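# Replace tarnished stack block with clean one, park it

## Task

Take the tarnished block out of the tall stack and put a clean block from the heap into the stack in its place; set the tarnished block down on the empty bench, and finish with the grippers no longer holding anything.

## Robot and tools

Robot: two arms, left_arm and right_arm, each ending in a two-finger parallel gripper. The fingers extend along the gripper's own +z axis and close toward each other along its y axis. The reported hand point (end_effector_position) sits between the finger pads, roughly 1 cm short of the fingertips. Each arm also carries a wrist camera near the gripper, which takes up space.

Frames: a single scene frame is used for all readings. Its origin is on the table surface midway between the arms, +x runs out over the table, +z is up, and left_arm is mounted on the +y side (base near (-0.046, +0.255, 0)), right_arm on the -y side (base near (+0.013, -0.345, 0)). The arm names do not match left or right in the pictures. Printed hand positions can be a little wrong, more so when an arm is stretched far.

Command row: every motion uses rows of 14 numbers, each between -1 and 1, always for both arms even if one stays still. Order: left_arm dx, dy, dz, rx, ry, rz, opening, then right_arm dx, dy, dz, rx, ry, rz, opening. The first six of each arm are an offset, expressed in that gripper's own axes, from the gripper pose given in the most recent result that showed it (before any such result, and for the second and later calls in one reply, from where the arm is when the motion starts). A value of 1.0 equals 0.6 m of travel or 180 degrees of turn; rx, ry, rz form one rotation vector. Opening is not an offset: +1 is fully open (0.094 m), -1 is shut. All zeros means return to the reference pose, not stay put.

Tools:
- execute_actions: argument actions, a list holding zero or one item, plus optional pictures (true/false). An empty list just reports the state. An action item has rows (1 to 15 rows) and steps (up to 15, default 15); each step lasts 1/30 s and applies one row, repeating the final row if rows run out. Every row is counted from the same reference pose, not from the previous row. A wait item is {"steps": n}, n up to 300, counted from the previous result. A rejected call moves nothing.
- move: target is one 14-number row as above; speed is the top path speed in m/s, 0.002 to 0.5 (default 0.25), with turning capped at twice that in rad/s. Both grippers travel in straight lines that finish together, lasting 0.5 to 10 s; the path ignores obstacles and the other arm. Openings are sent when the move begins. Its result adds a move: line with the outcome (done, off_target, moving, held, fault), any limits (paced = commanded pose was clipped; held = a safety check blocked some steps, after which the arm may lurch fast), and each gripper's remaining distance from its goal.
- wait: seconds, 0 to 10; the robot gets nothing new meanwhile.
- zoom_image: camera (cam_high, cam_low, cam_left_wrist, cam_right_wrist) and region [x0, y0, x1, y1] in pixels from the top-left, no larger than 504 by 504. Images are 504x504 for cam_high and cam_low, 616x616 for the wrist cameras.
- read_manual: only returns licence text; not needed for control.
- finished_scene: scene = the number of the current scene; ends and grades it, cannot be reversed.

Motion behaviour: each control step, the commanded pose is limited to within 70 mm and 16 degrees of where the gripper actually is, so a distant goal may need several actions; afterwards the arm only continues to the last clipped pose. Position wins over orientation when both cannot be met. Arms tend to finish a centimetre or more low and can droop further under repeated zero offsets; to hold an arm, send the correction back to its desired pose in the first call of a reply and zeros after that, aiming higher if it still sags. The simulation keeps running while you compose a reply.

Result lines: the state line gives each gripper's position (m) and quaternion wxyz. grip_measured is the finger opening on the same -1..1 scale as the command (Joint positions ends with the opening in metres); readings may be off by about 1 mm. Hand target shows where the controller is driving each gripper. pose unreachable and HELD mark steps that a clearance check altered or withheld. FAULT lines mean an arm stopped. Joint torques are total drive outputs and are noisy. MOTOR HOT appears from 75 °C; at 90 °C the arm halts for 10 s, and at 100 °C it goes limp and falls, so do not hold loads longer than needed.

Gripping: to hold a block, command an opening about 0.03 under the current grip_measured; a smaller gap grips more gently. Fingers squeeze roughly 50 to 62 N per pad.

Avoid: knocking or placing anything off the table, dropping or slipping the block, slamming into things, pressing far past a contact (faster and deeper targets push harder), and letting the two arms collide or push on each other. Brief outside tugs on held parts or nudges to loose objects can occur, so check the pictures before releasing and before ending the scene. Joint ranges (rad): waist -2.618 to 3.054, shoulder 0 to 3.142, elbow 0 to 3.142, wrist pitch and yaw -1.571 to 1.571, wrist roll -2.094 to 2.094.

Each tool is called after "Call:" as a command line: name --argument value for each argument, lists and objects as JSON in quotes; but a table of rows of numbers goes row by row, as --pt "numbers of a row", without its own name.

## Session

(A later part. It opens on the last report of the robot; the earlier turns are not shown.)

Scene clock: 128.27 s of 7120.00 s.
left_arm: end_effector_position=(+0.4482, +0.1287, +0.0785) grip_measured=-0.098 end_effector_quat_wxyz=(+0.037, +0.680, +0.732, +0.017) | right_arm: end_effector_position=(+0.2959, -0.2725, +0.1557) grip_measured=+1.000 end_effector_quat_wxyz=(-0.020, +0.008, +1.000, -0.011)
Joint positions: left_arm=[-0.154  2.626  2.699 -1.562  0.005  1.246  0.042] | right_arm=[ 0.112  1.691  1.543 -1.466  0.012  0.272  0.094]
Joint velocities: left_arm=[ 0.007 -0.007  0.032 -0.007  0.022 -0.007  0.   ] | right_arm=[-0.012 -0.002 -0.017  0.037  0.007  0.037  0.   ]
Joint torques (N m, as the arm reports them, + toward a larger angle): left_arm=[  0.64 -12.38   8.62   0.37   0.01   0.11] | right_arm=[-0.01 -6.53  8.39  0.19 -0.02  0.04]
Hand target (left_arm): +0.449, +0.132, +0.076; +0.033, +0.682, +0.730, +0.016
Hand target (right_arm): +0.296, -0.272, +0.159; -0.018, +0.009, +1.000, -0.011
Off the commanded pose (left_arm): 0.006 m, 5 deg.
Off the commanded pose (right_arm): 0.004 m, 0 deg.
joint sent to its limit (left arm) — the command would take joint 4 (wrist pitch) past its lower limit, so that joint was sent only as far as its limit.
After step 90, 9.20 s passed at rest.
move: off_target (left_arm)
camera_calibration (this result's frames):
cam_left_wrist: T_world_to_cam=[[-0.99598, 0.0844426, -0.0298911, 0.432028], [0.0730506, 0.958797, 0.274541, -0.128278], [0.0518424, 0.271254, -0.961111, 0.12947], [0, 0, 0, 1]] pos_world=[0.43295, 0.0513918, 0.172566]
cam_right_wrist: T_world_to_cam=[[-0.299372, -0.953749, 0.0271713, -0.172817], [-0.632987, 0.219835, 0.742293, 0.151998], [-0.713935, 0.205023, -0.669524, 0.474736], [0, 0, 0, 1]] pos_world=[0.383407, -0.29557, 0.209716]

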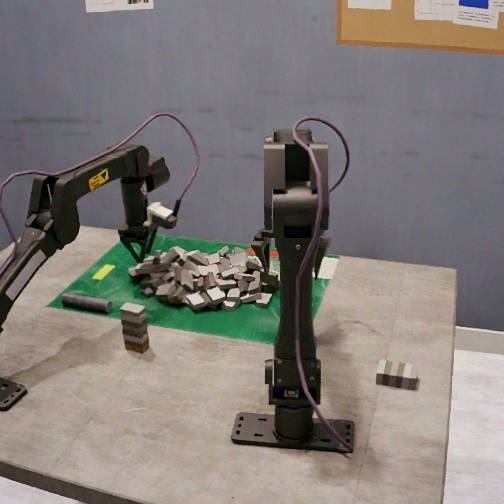

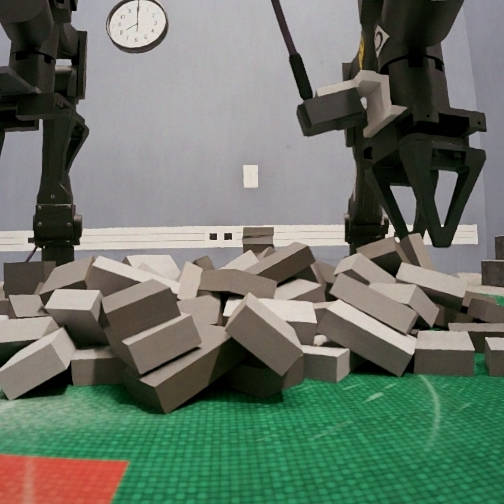

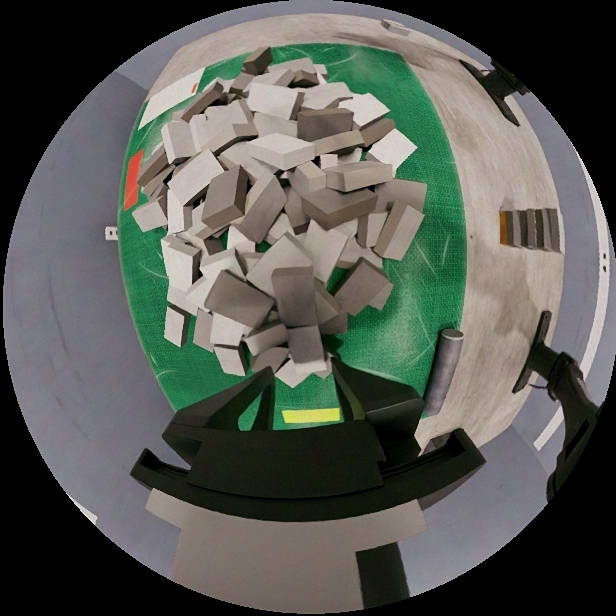

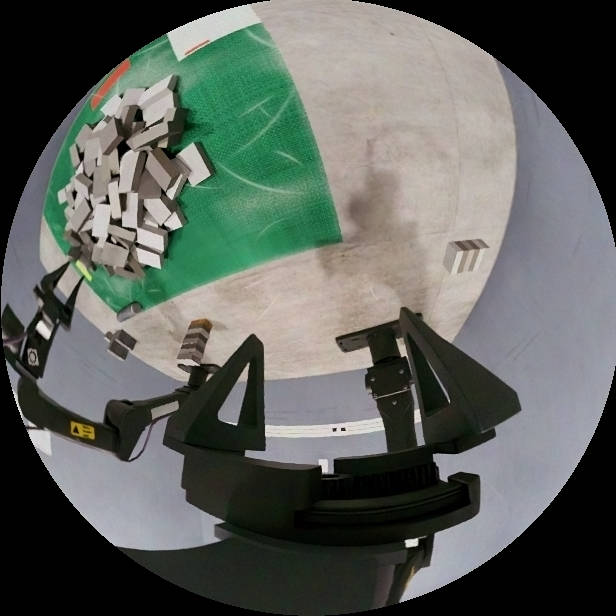

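Call:
move --target '[0.025,-0.006,0.08,0.024,0.008,0,-0.2,0,0,-0.006,0,0,0,1]' --speed 0.05

Call:
zoom_image --camera "cam_left_wrist" --region '[180, 200, 440, 460]'

Scene clock: 137.60 s of 7120.00 s.
left_arm: end_effector_position=(+0.4493, +0.1368, +0.0445) grip_measured=-0.198 end_effector_quat_wxyz=(+0.014, +0.680, +0.733, +0.005) | right_arm: end_effector_position=(+0.2955, -0.2727, +0.1558) grip_measured=+1.000 end_effector_quat_wxyz=(-0.020, +0.008, +1.000, -0.012)
Joint positions: left_arm=[-0.138  2.671  2.649 -1.519  0.005  1.261  0.038] | right_arm=[ 0.112  1.691  1.543 -1.468  0.012  0.272  0.094]
Joint velocities: left_arm=[-0.002 -0.002 -0.017 -0.081 -0.037 -0.066  0.   ] | right_arm=[-0.007  0.002 -0.012 -0.037 -0.007 -0.066  0.   ]
Joint torques (N m, as the arm reports them, + toward a larger angle): left_arm=[  0.98 -12.52   4.74   0.53   0.03   0.15] | right_arm=[-0.03 -6.55  8.41  0.2  -0.02  0.02]
Hand target (left_arm): +0.447, +0.142, +0.030; +0.001, +0.681, +0.733, -0.002
Hand target (right_arm): +0.296, -0.272, +0.159; -0.019, +0.008, +1.000, -0.011
Off the commanded pose (left_arm): 0.016 m, 2 deg.
Off the commanded pose (right_arm): 0.004 m, 0 deg.
After step 90, 5.03 s passed at rest.
move: off_target (left_arm)
camera_calibration (this result's frames):
cam_left_wrist: T_world_to_cam=[[-0.996281, 0.0837263, 0.0203583, 0.429421], [0.0860603, 0.955196, 0.283185, -0.132559], [0.00426391, 0.283884, -0.958849, 0.114071], [0, 0, 0, 1]] pos_world=[0.438745, 0.0582831, 0.138173]
cam_right_wrist: T_world_to_cam=[[-0.299321, -0.953736, 0.0281829, -0.173238], [-0.631616, 0.220193, 0.743355, 0.151246], [-0.71517, 0.204701, -0.668304, 0.474535], [0, 0, 0, 1]] pos_world=[0.383048, -0.295664, 0.209587]

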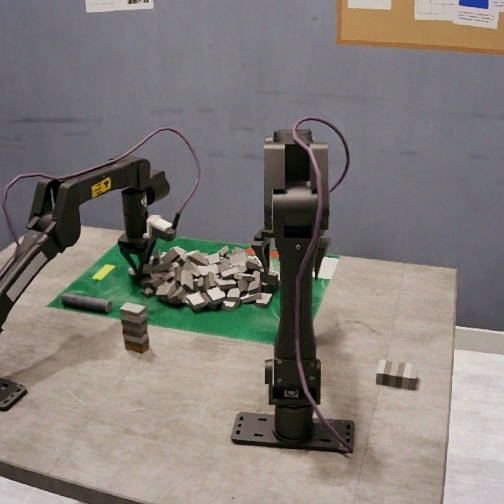

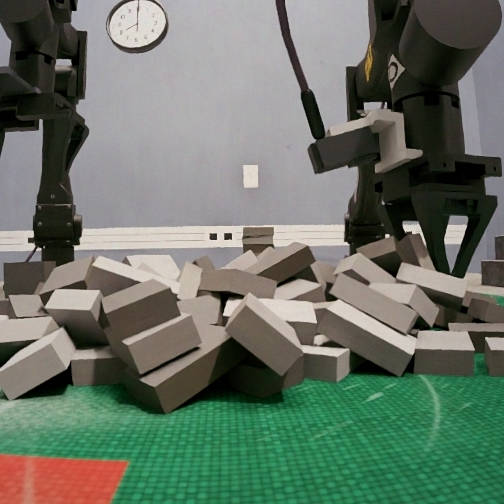

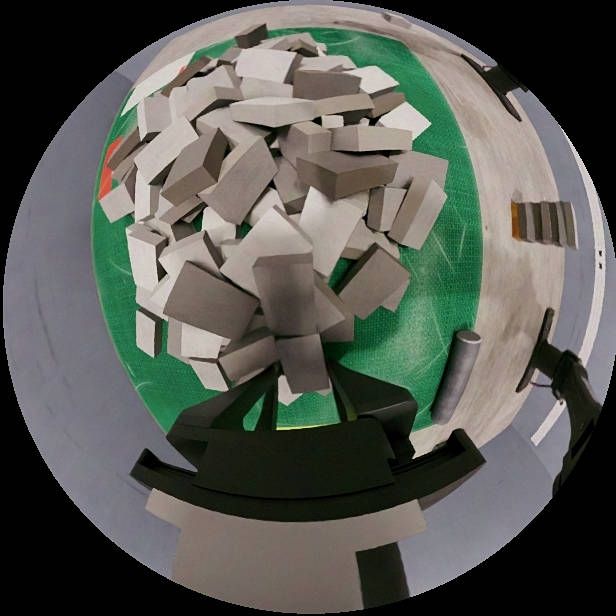

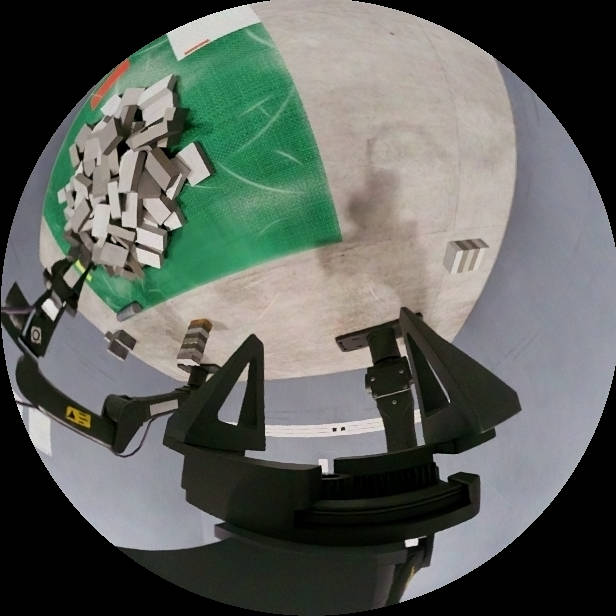

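Region (180, 200, 440, 460) of cam_left_wrist's 616x616 image, scaled by 1.938, with more detail than that image has.

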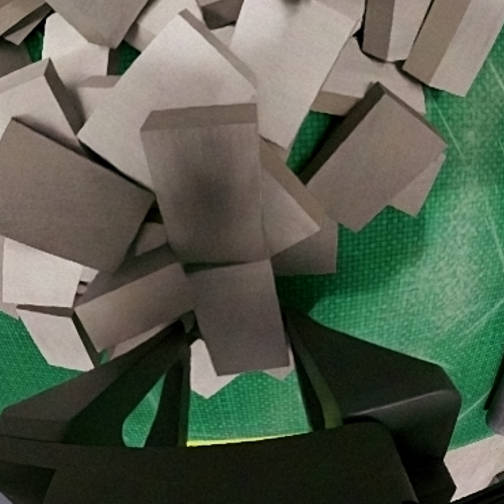

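Call:
move --target '[0.028,-0.008,0.04,0.008,0.004,0,-0.2,0,0,-0.006,0,0,0,1]' --speed 0.03

Call:
zoom_image --camera "cam_left_wrist" --region '[180, 200, 440, 460]'

Scene clock: 144.50 s of 7120.00 s.
left_arm: end_effector_position=(+0.4439, +0.1460, +0.0352) grip_measured=-0.198 end_effector_quat_wxyz=(+0.009, +0.680, +0.733, +0.001) | right_arm: end_effector_position=(+0.2951, -0.2727, +0.1558) grip_measured=+1.000 end_effector_quat_wxyz=(-0.021, +0.008, +1.000, -0.012)
Joint positions: left_arm=[-0.122  2.607  2.489 -1.435  0.007  1.275  0.038] | right_arm=[ 0.112  1.691  1.543 -1.47   0.012  0.272  0.094]
Joint velocities: left_arm=[-0.007 -0.012 -0.022 -0.007  0.022 -0.022  0.001] | right_arm=[-0.002 -0.007 -0.002  0.051 -0.007 -0.051  0.   ]
Joint torques (N m, as the arm reports them, + toward a larger angle): left_arm=[  1.04 -12.89   3.31   0.71  -0.05   0.15] | right_arm=[-0.01 -6.57  8.42  0.19 -0.01  0.03]
Hand target (left_arm): +0.444, +0.153, +0.021; +0.000, +0.680, +0.733, -0.000
Hand target (right_arm): +0.296, -0.273, +0.159; -0.020, +0.008, +1.000, -0.012
Off the commanded pose (left_arm): 0.017 m, 1 deg.
Off the commanded pose (right_arm): 0.004 m, 0 deg.
After step 90, 2.67 s passed at rest.
move: off_target (left_arm)
camera_calibration (this result's frames):
cam_left_wrist: T_world_to_cam=[[-0.996076, 0.0818276, 0.0337055, 0.423213], [0.0880392, 0.954946, 0.28342, -0.139098], [-0.00899534, 0.285276, -0.958403, 0.108212], [0, 0, 0, 1]] pos_world=[0.434771, 0.0673299, 0.128869]
cam_right_wrist: T_world_to_cam=[[-0.299279, -0.953725, 0.0289921, -0.173575], [-0.630518, 0.220479, 0.744201, 0.150644], [-0.716156, 0.204444, -0.667326, 0.474373], [0, 0, 0, 1]] pos_world=[0.382761, -0.295739, 0.209484]

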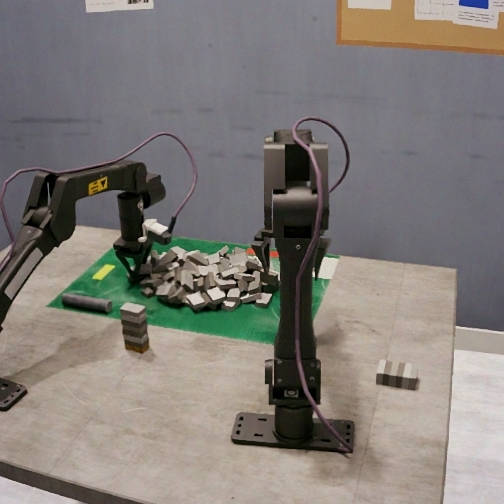

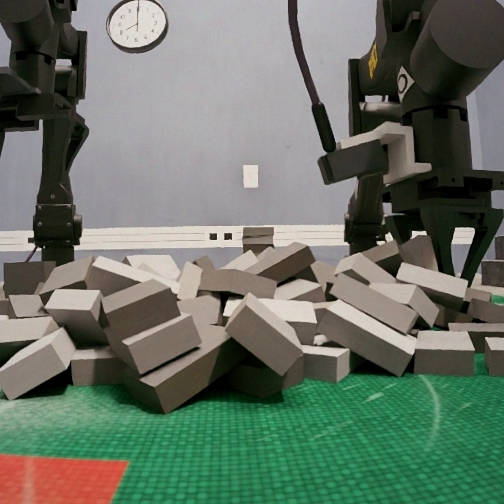

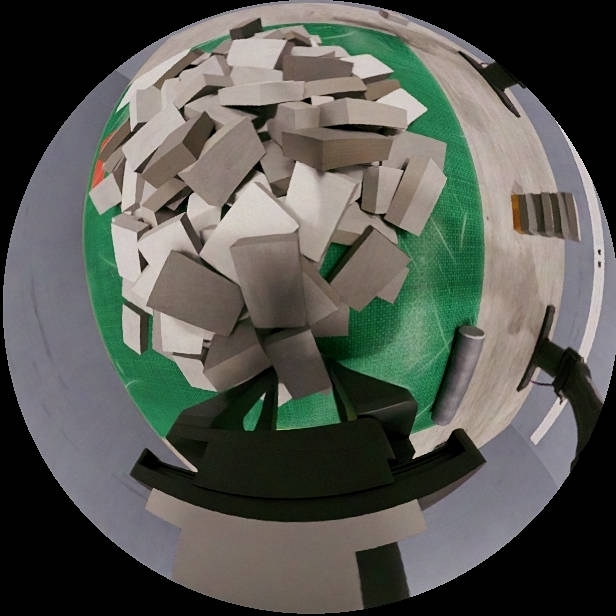

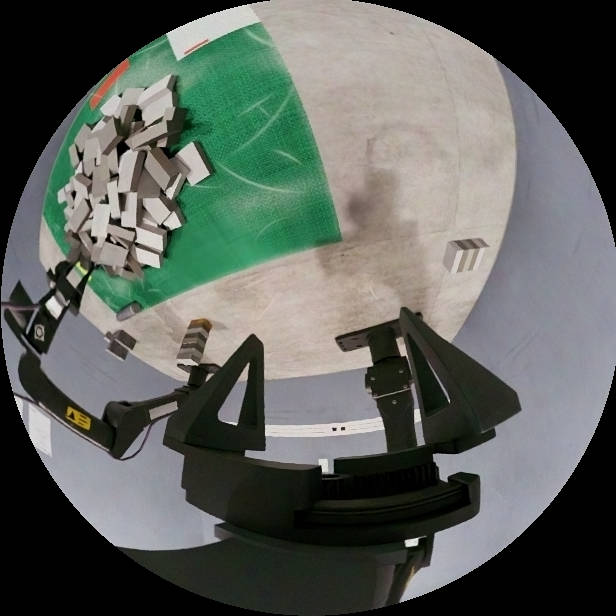

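Region (180, 200, 440, 460) of cam_left_wrist's 616x616 image, scaled by 1.938, with more detail than that image has.

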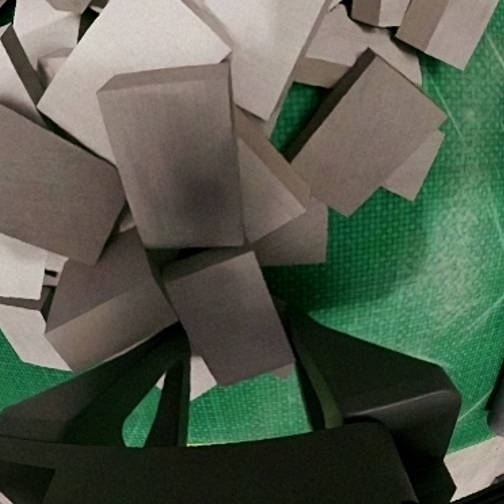

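Finger is beside it (reported z reads higher than true). Close.

Call:
move --target '[0,0,0.015,0,0,0,-0.5,0,0,-0.006,0,0,0,1]' --speed 0.03

Scene clock: 150.20 s of 7120.00 s.
left_arm: end_effector_position=(+0.4449, +0.1450, +0.0367) grip_measured=-0.462 end_effector_quat_wxyz=(+0.013, +0.680, +0.733, +0.003) | right_arm: end_effector_position=(+0.2947, -0.2728, +0.1558) grip_measured=+1.000 end_effector_quat_wxyz=(-0.022, +0.008, +1.000, -0.012)
Joint positions: left_arm=[-0.123  2.599  2.478 -1.424  0.008  1.275  0.025] | right_arm=[ 0.112  1.691  1.543 -1.471  0.012  0.272  0.094]
Joint velocities: left_arm=[-0.007  0.002  0.017  0.007  0.066  0.037  0.   ] | right_arm=[ 0.012 -0.017  0.002 -0.066 -0.066  0.037  0.   ]
Joint torques (N m, as the arm reports them, + toward a larger angle): left_arm=[  0.24 -13.43   3.53   0.7    0.     0.02] | right_arm=[ 0.   -6.57  8.38  0.18 -0.03  0.01]
Hand target (left_arm): +0.444, +0.146, +0.026; +0.009, +0.680, +0.733, +0.001
Hand target (right_arm): +0.295, -0.273, +0.159; -0.021, +0.008, +1.000, -0.012
Off the commanded pose (left_arm): 0.011 m, 1 deg.
Off the commanded pose (right_arm): 0.004 m, 0 deg.
After step 90, 2.00 s passed at rest.
move: off_target (left_arm)
camera_calibration (this result's frames):
cam_left_wrist: T_world_to_cam=[[-0.996234, 0.0830831, 0.0247972, 0.424456], [0.0867041, 0.955723, 0.281203, -0.138065], [-0.000335975, 0.282294, -0.959328, 0.106538], [0, 0, 0, 1]] pos_world=[0.434864, 0.066612, 0.130504]
cam_right_wrist: T_world_to_cam=[[-0.299236, -0.953714, 0.0298013, -0.173912], [-0.629419, 0.220766, 0.745047, 0.150043], [-0.71714, 0.204187, -0.666346, 0.47421], [0, 0, 0, 1]] pos_world=[0.382474, -0.295814, 0.209382]

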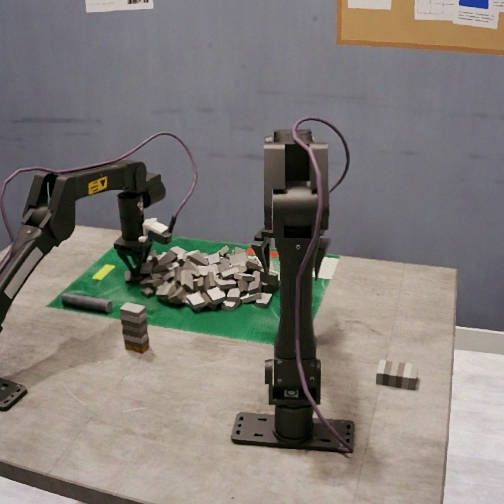

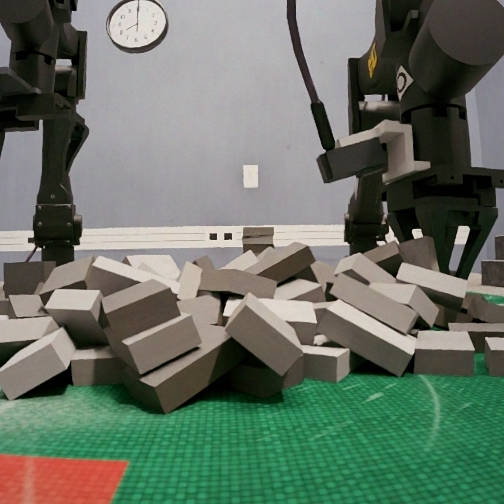

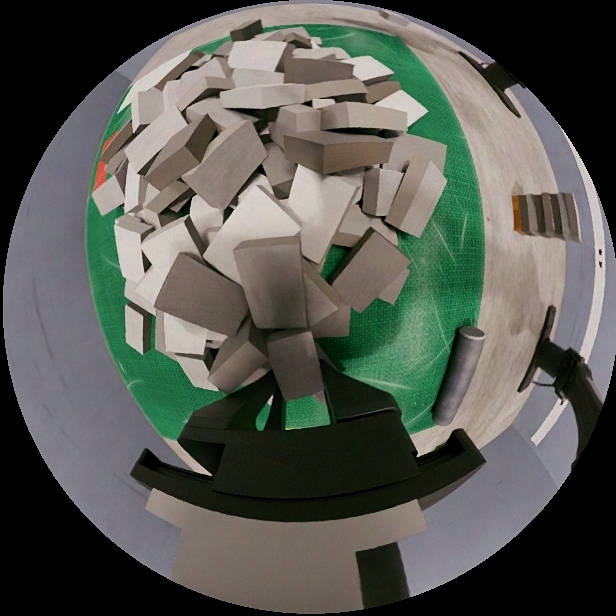

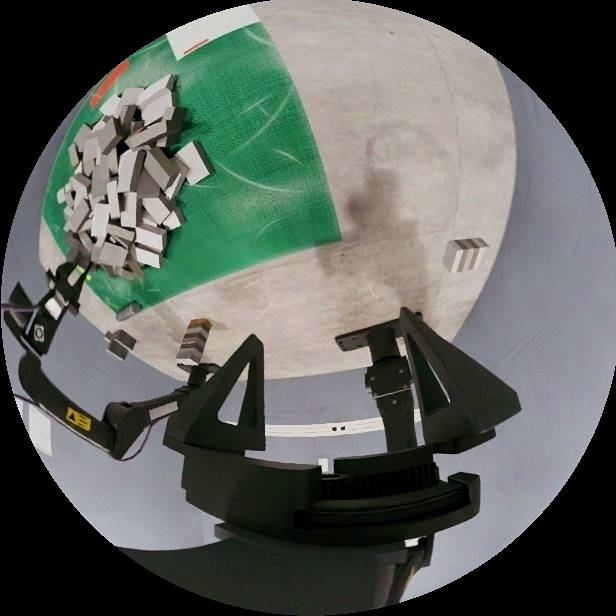

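Call:
move --target '[0,0,-0.17,0.008,0.004,0,-0.5,0.2,-0.15,-0.006,0,0,0,1]' --speed 0.15

Call:
move --target '[-0.37,-0.47,-0.02,0.02,0,0.055,-0.5,0,0,0,0,0,0,1]'

Scene clock: 170.10 s of 7120.00 s.
left_arm: end_effector_position=(+0.4452, +0.1454, +0.1319) grip_measured=-0.462 end_effector_quat_wxyz=(+0.073, +0.678, +0.730, +0.039) | right_arm: end_effector_position=(+0.1786, -0.3597, +0.1655) grip_measured=+1.000 end_effector_quat_wxyz=(-0.023, +0.006, +1.000, -0.010)
Joint positions: left_arm=[-0.123  2.486  2.642 -1.56   0.006  1.275  0.025] | right_arm=[-0.213  1.22   1.168 -1.563  0.023 -0.057  0.094]
Joint velocities: left_arm=[-0.012 -0.012  0.022 -0.007 -0.066 -0.022  0.   ] | right_arm=[-0.032 -0.022 -0.027 -0.007 -0.022 -0.037  0.   ]
Joint torques (N m, as the arm reports them, + toward a larger angle): left_arm=[ -0.04 -13.83   6.55   0.52  -0.01   0.  ] | right_arm=[-0.85 -4.32  6.39  0.21  0.05 -0.06]
Hand target (left_arm): +0.441, +0.146, +0.138; +0.072, +0.678, +0.731, +0.040
Hand target (right_arm): +0.174, -0.362, +0.168; -0.019, +0.008, +1.000, -0.013
Off the commanded pose (left_arm): 0.007 m, 10 deg.
Off the commanded pose (right_arm): 0.005 m, 0 deg.
joint sent to its limit (left arm) — the command would take joint 4 (wrist pitch) past its lower limit, so that joint was sent only as far as its limit.
joint sent to its limit (right arm) — the command would take joint 4 (wrist pitch) past its lower limit, so that joint was sent only as far as its limit.
After step 90, 15.33 s passed at rest.
move: off_target (left_arm)
camera_calibration (this result's frames):
cam_left_wrist: T_world_to_cam=[[-0.990042, 0.0815566, -0.114743, 0.438243], [0.0488317, 0.963436, 0.26345, -0.147196], [0.132034, 0.255224, -0.957825, 0.142606], [0, 0, 0, 1]] pos_world=[0.422238, 0.0696757, 0.225656]
cam_right_wrist: T_world_to_cam=[[-0.295438, -0.954996, 0.0264443, -0.292371], [-0.628812, 0.21522, 0.747178, 0.0864035], [-0.719244, 0.204117, -0.664097, 0.415131], [0, 0, 0, 1]] pos_world=[0.266534, -0.382544, 0.21886]

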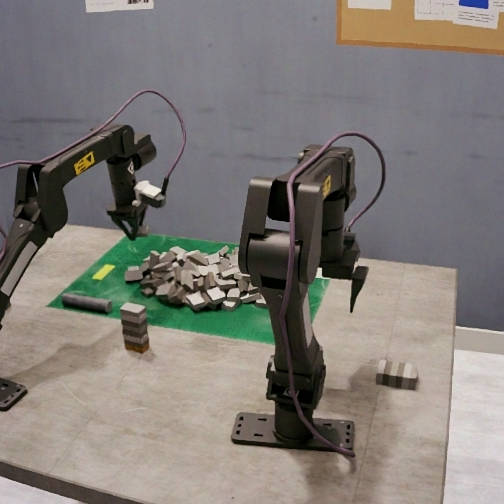

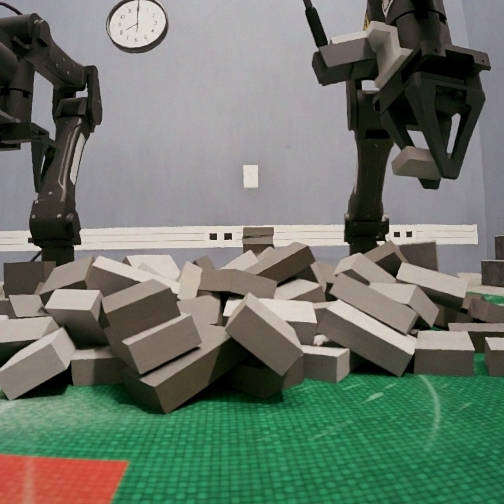

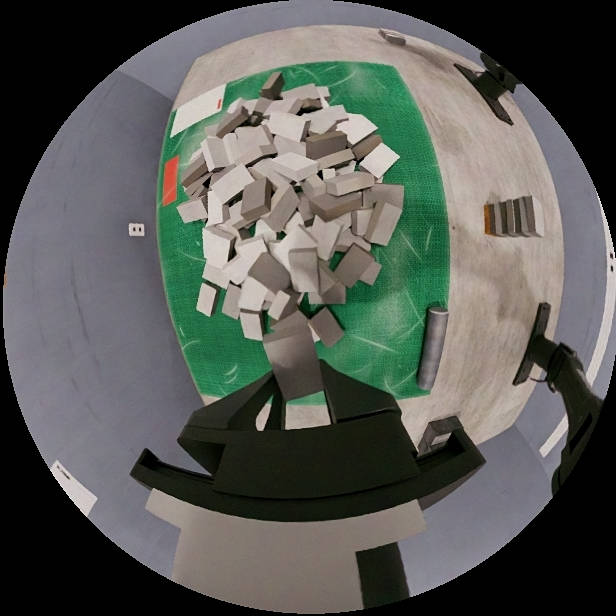

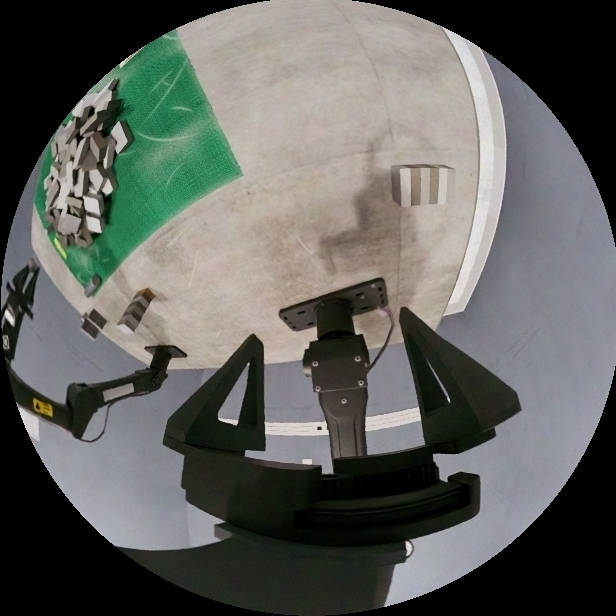

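Scene clock: 172.13 s of 7120.00 s.
left_arm: end_effector_position=(+0.1736, -0.0915, +0.1104) grip_measured=-0.462 end_effector_quat_wxyz=(+0.047, +0.747, +0.663, +0.017) | right_arm: end_effector_position=(+0.1786, -0.3597, +0.1655) grip_measured=+1.000 end_effector_quat_wxyz=(-0.023, +0.006, +1.000, -0.010)
Joint positions: left_arm=[-0.934  2.029  1.799 -1.254 -0.05   0.66   0.025] | right_arm=[-0.213  1.22   1.168 -1.563  0.023 -0.057  0.094]
Joint velocities: left_arm=[-0.007  0.002  0.002 -0.051 -0.007 -0.11   0.   ] | right_arm=[-0.002 -0.002 -0.017  0.007  0.007  0.081  0.   ]
Joint torques (N m, as the arm reports them, + toward a larger angle): left_arm=[ 0.66 -9.07  8.6   0.49 -0.05 -0.07] | right_arm=[-0.02 -2.7   6.81  0.32 -0.01  0.02]
Hand target (left_arm): +0.179, -0.093, +0.110; +0.048, +0.740, +0.670, +0.019
Hand target (right_arm): +0.179, -0.360, +0.166; -0.023, +0.006, +1.000, -0.010
Off the commanded pose (left_arm): 0.010 m, 1 deg.
Off the commanded pose (right_arm): 0.000 m, 0 deg.
move: done
camera_calibration (this result's frames):
cam_left_wrist: T_world_to_cam=[[-0.961104, 0.272039, -0.0476911, 0.191182], [0.249734, 0.929737, 0.270594, 0.0612597], [0.117953, 0.248159, -0.961511, 0.220498], [0, 0, 0, 1]] pos_world=[0.142438, -0.163683, 0.204552]
cam_right_wrist: T_world_to_cam=[[-0.295438, -0.954996, 0.0264443, -0.292371], [-0.628812, 0.21522, 0.747178, 0.0864035], [-0.719244, 0.204117, -0.664097, 0.415131], [0, 0, 0, 1]] pos_world=[0.266534, -0.382544, 0.21886]

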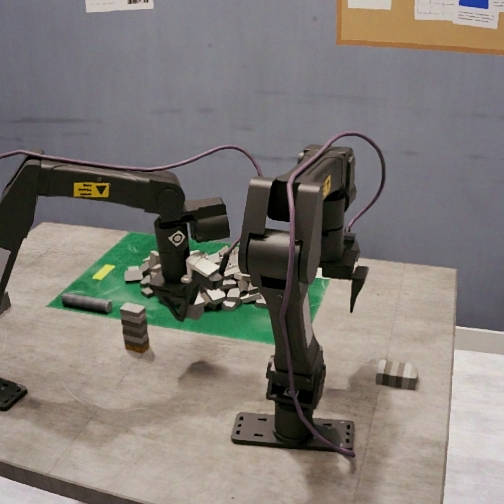

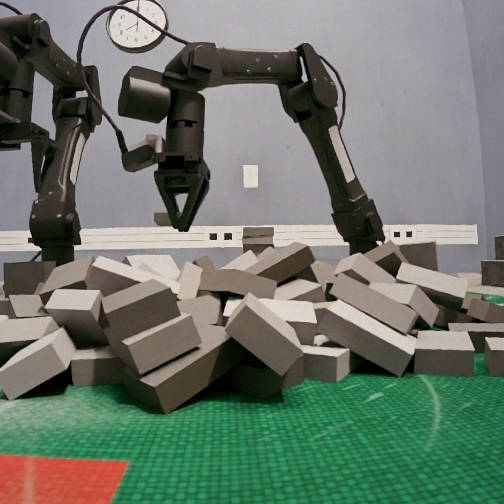

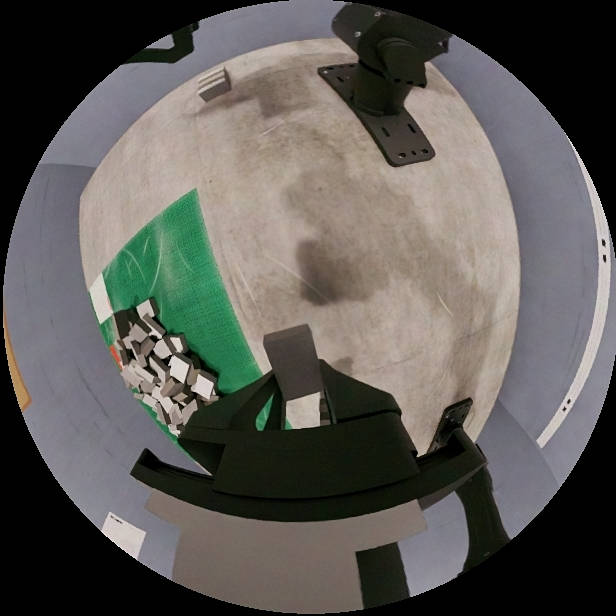

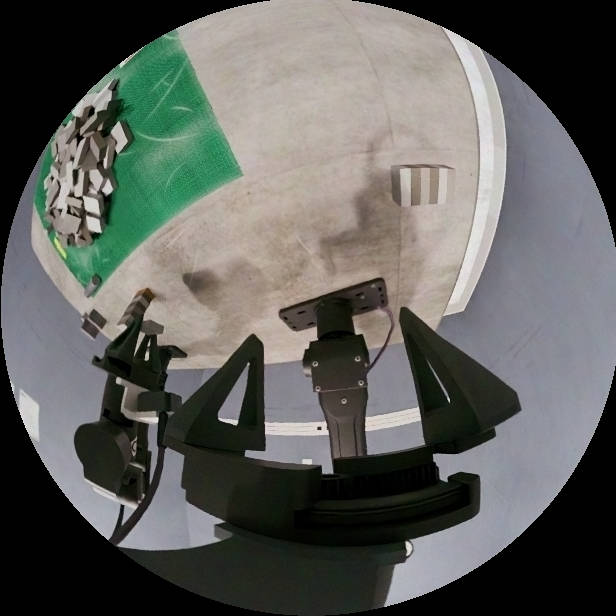

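Call:
move --target '[0.005,-0.013,0.145,0.03,0.012,0,-0.5,0,0,-0.004,0,0,0,1]' --speed 0.08

Call:
zoom_image --camera "cam_high" --region '[100, 270, 240, 390]'

Scene clock: 178.70 s of 7120.00 s.
left_arm: end_effector_position=(+0.1743, -0.0952, +0.0302) grip_measured=-0.462 end_effector_quat_wxyz=(+0.005, +0.748, +0.664, +0.005) | right_arm: end_effector_position=(+0.1786, -0.3597, +0.1655) grip_measured=+1.000 end_effector_quat_wxyz=(-0.023, +0.006, +1.000, -0.010)
Joint positions: left_arm=[-0.921  2.16   1.682 -1.084 -0.013  0.671  0.025] | right_arm=[-0.213  1.22   1.168 -1.563  0.023 -0.057  0.094]
Joint velocities: left_arm=[-0.002 -0.007  0.012  0.007 -0.007 -0.007  0.   ] | right_arm=[ 0.027  0.017 -0.007 -0.022  0.037  0.007  0.   ]
Joint torques (N m, as the arm reports them, + toward a larger angle): left_arm=[  0.96 -10.5    4.89   0.5    0.16   0.14] | right_arm=[ 0.   -2.53  7.8   0.23 -0.01  0.02]
Hand target (left_arm): +0.174, -0.092, +0.023; -0.001, +0.748, +0.664, +0.000
Hand target (right_arm): +0.179, -0.360, +0.168; -0.023, +0.006, +1.000, -0.010
Off the commanded pose (left_arm): 0.008 m, 1 deg.
Off the commanded pose (right_arm): 0.002 m, 0 deg.
After step 90, 2.07 s passed at rest.
move: done
camera_calibration (this result's frames):
cam_left_wrist: T_world_to_cam=[[-0.961622, 0.272223, 0.0343164, 0.186656], [0.269959, 0.916352, 0.295669, 0.0806413], [0.0490421, 0.293586, -0.954674, 0.160374], [0, 0, 0, 1]] pos_world=[0.149857, -0.171791, 0.122856]
cam_right_wrist: T_world_to_cam=[[-0.295438, -0.954996, 0.0264443, -0.292371], [-0.628812, 0.21522, 0.747178, 0.0864035], [-0.719244, 0.204117, -0.664097, 0.415131], [0, 0, 0, 1]] pos_world=[0.266534, -0.382544, 0.21886]

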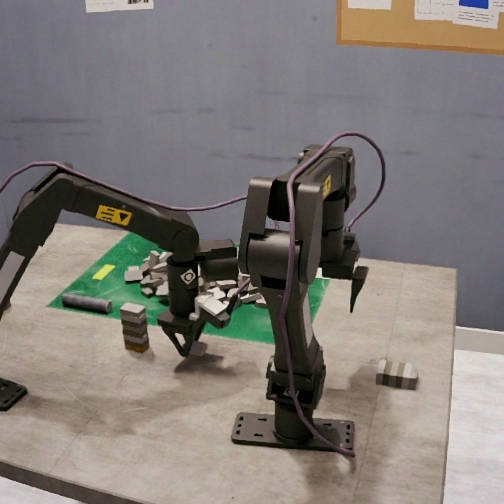

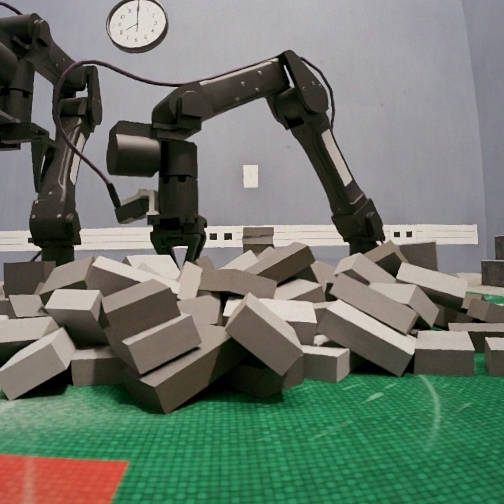

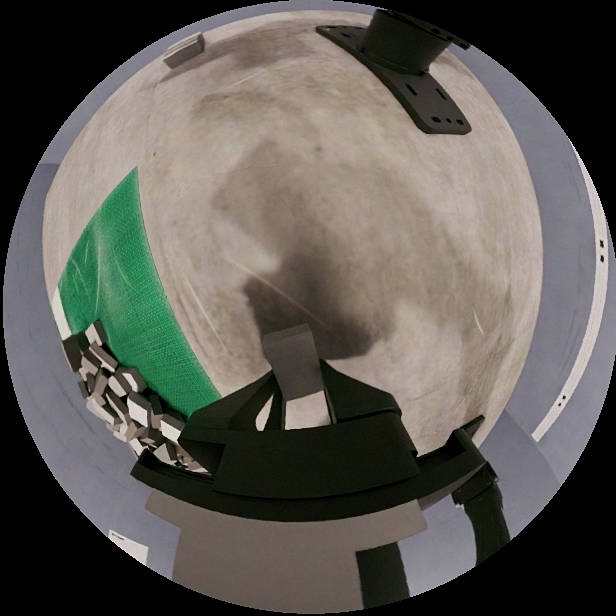

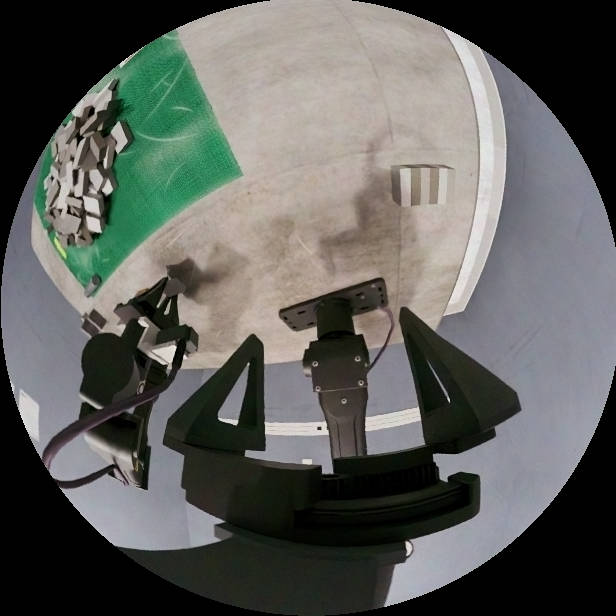

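Region (100, 270, 240, 390) of cam_high's 504x504 image, scaled by 3.600, with more detail than that image has; it fills the top 432 rows of this view, and the rest is white.

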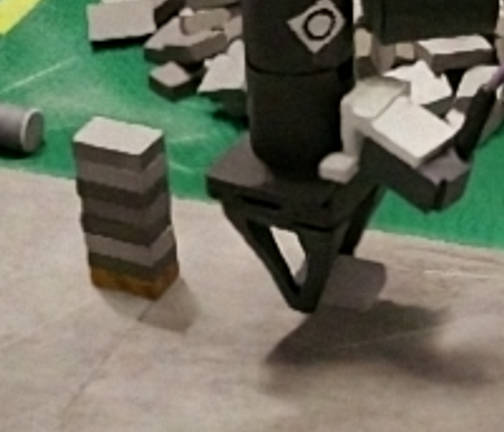

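Call:
move --target '[0,0,0.036,0,0,0,-0.5,0,0,-0.004,0,0,0,1]' --speed 0.03

Call:
zoom_image --camera "cam_high" --region '[100, 270, 240, 390]'

Scene clock: 187.57 s of 7120.00 s.
left_arm: end_effector_position=(+0.1765, -0.0989, +0.0190) grip_measured=-0.462 end_effector_quat_wxyz=(+0.015, +0.748, +0.664, +0.004) | right_arm: end_effector_position=(+0.1786, -0.3597, +0.1655) grip_measured=+1.000 end_effector_quat_wxyz=(-0.023, +0.006, +1.000, -0.010)
Joint positions: left_arm=[-0.921  2.171  1.653 -1.025 -0.012  0.671  0.025] | right_arm=[-0.213  1.22   1.168 -1.563  0.023 -0.057  0.094]
Joint velocities: left_arm=[-0.007  0.007  0.017 -0.022 -0.051 -0.051 -0.002] | right_arm=[-0.007  0.002 -0.012  0.022 -0.066  0.051  0.   ]
Joint torques (N m, as the arm reports them, + toward a larger angle): left_arm=[  0.12 -10.04   4.6    0.58   0.02   0.03] | right_arm=[-0.01 -2.56  7.81  0.23 -0.02  0.04]
Hand target (left_arm): +0.175, -0.095, +0.009; +0.005, +0.748, +0.664, +0.006
Hand target (right_arm): +0.179, -0.360, +0.168; -0.023, +0.006, +1.000, -0.010
Off the commanded pose (left_arm): 0.011 m, 1 deg.
Off the commanded pose (right_arm): 0.002 m, 0 deg.
After step 90, 4.83 s passed at rest.
move: off_target (left_arm)
camera_calibration (this result's frames):
cam_left_wrist: T_world_to_cam=[[-0.961881, 0.272674, 0.0208089, 0.190524], [0.267221, 0.921017, 0.28341, 0.0879429], [0.0581132, 0.278167, -0.958773, 0.147604], [0, 0, 0, 1]] pos_world=[0.151183, -0.174006, 0.11263]
cam_right_wrist: T_world_to_cam=[[-0.295438, -0.954996, 0.0264443, -0.292371], [-0.628812, 0.21522, 0.747178, 0.0864035], [-0.719244, 0.204117, -0.664097, 0.415131], [0, 0, 0, 1]] pos_world=[0.266534, -0.382544, 0.21886]

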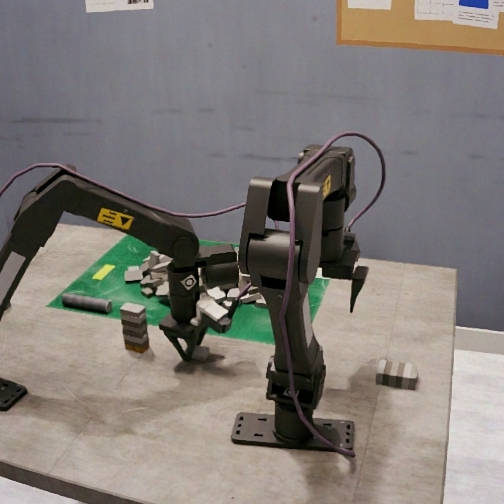

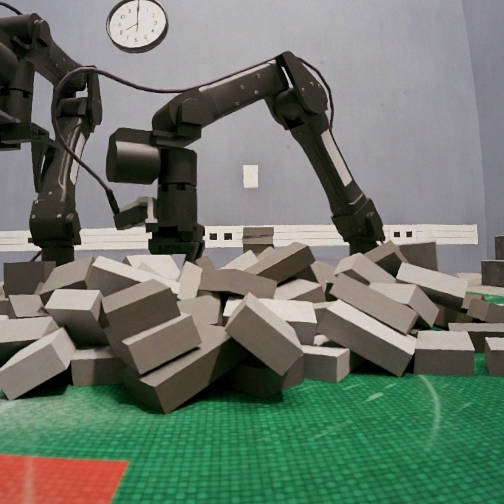

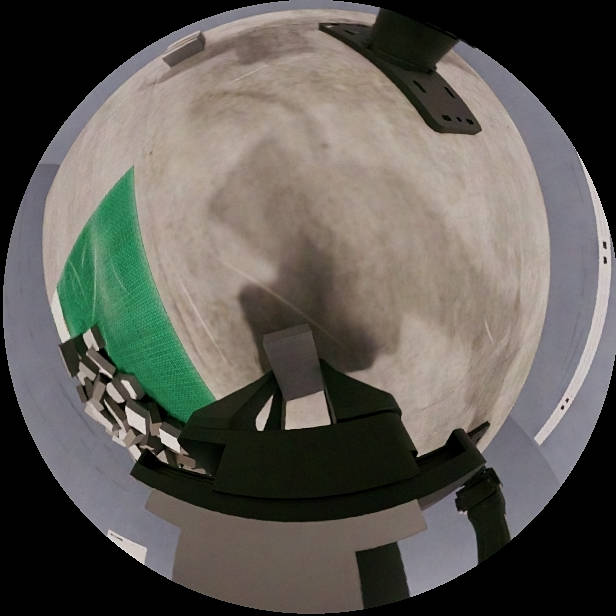

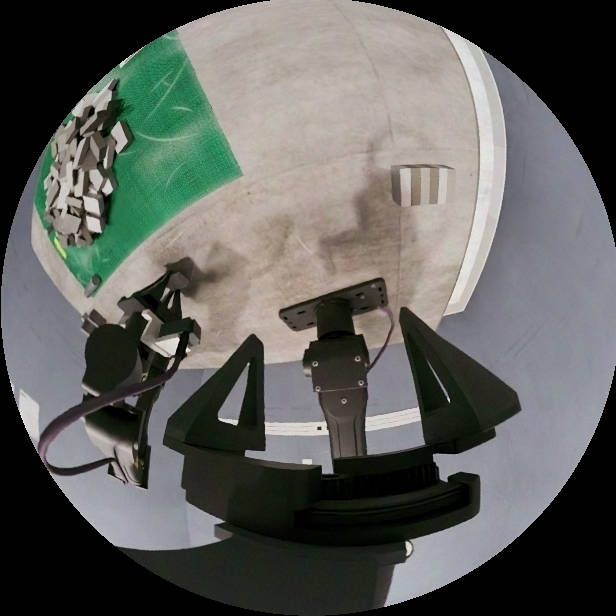

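Region (100, 270, 240, 390) of cam_high's 504x504 image, scaled by 3.600, with more detail than that image has; it fills the top 432 rows of this view, and the rest is white.

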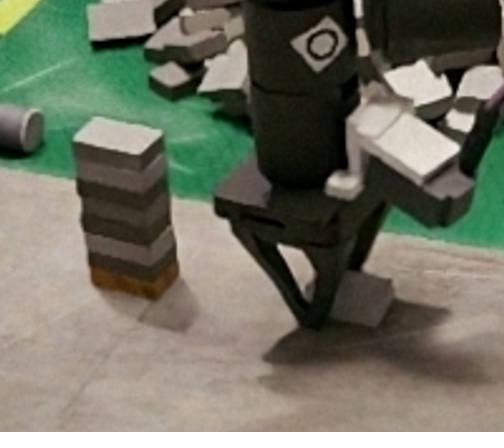

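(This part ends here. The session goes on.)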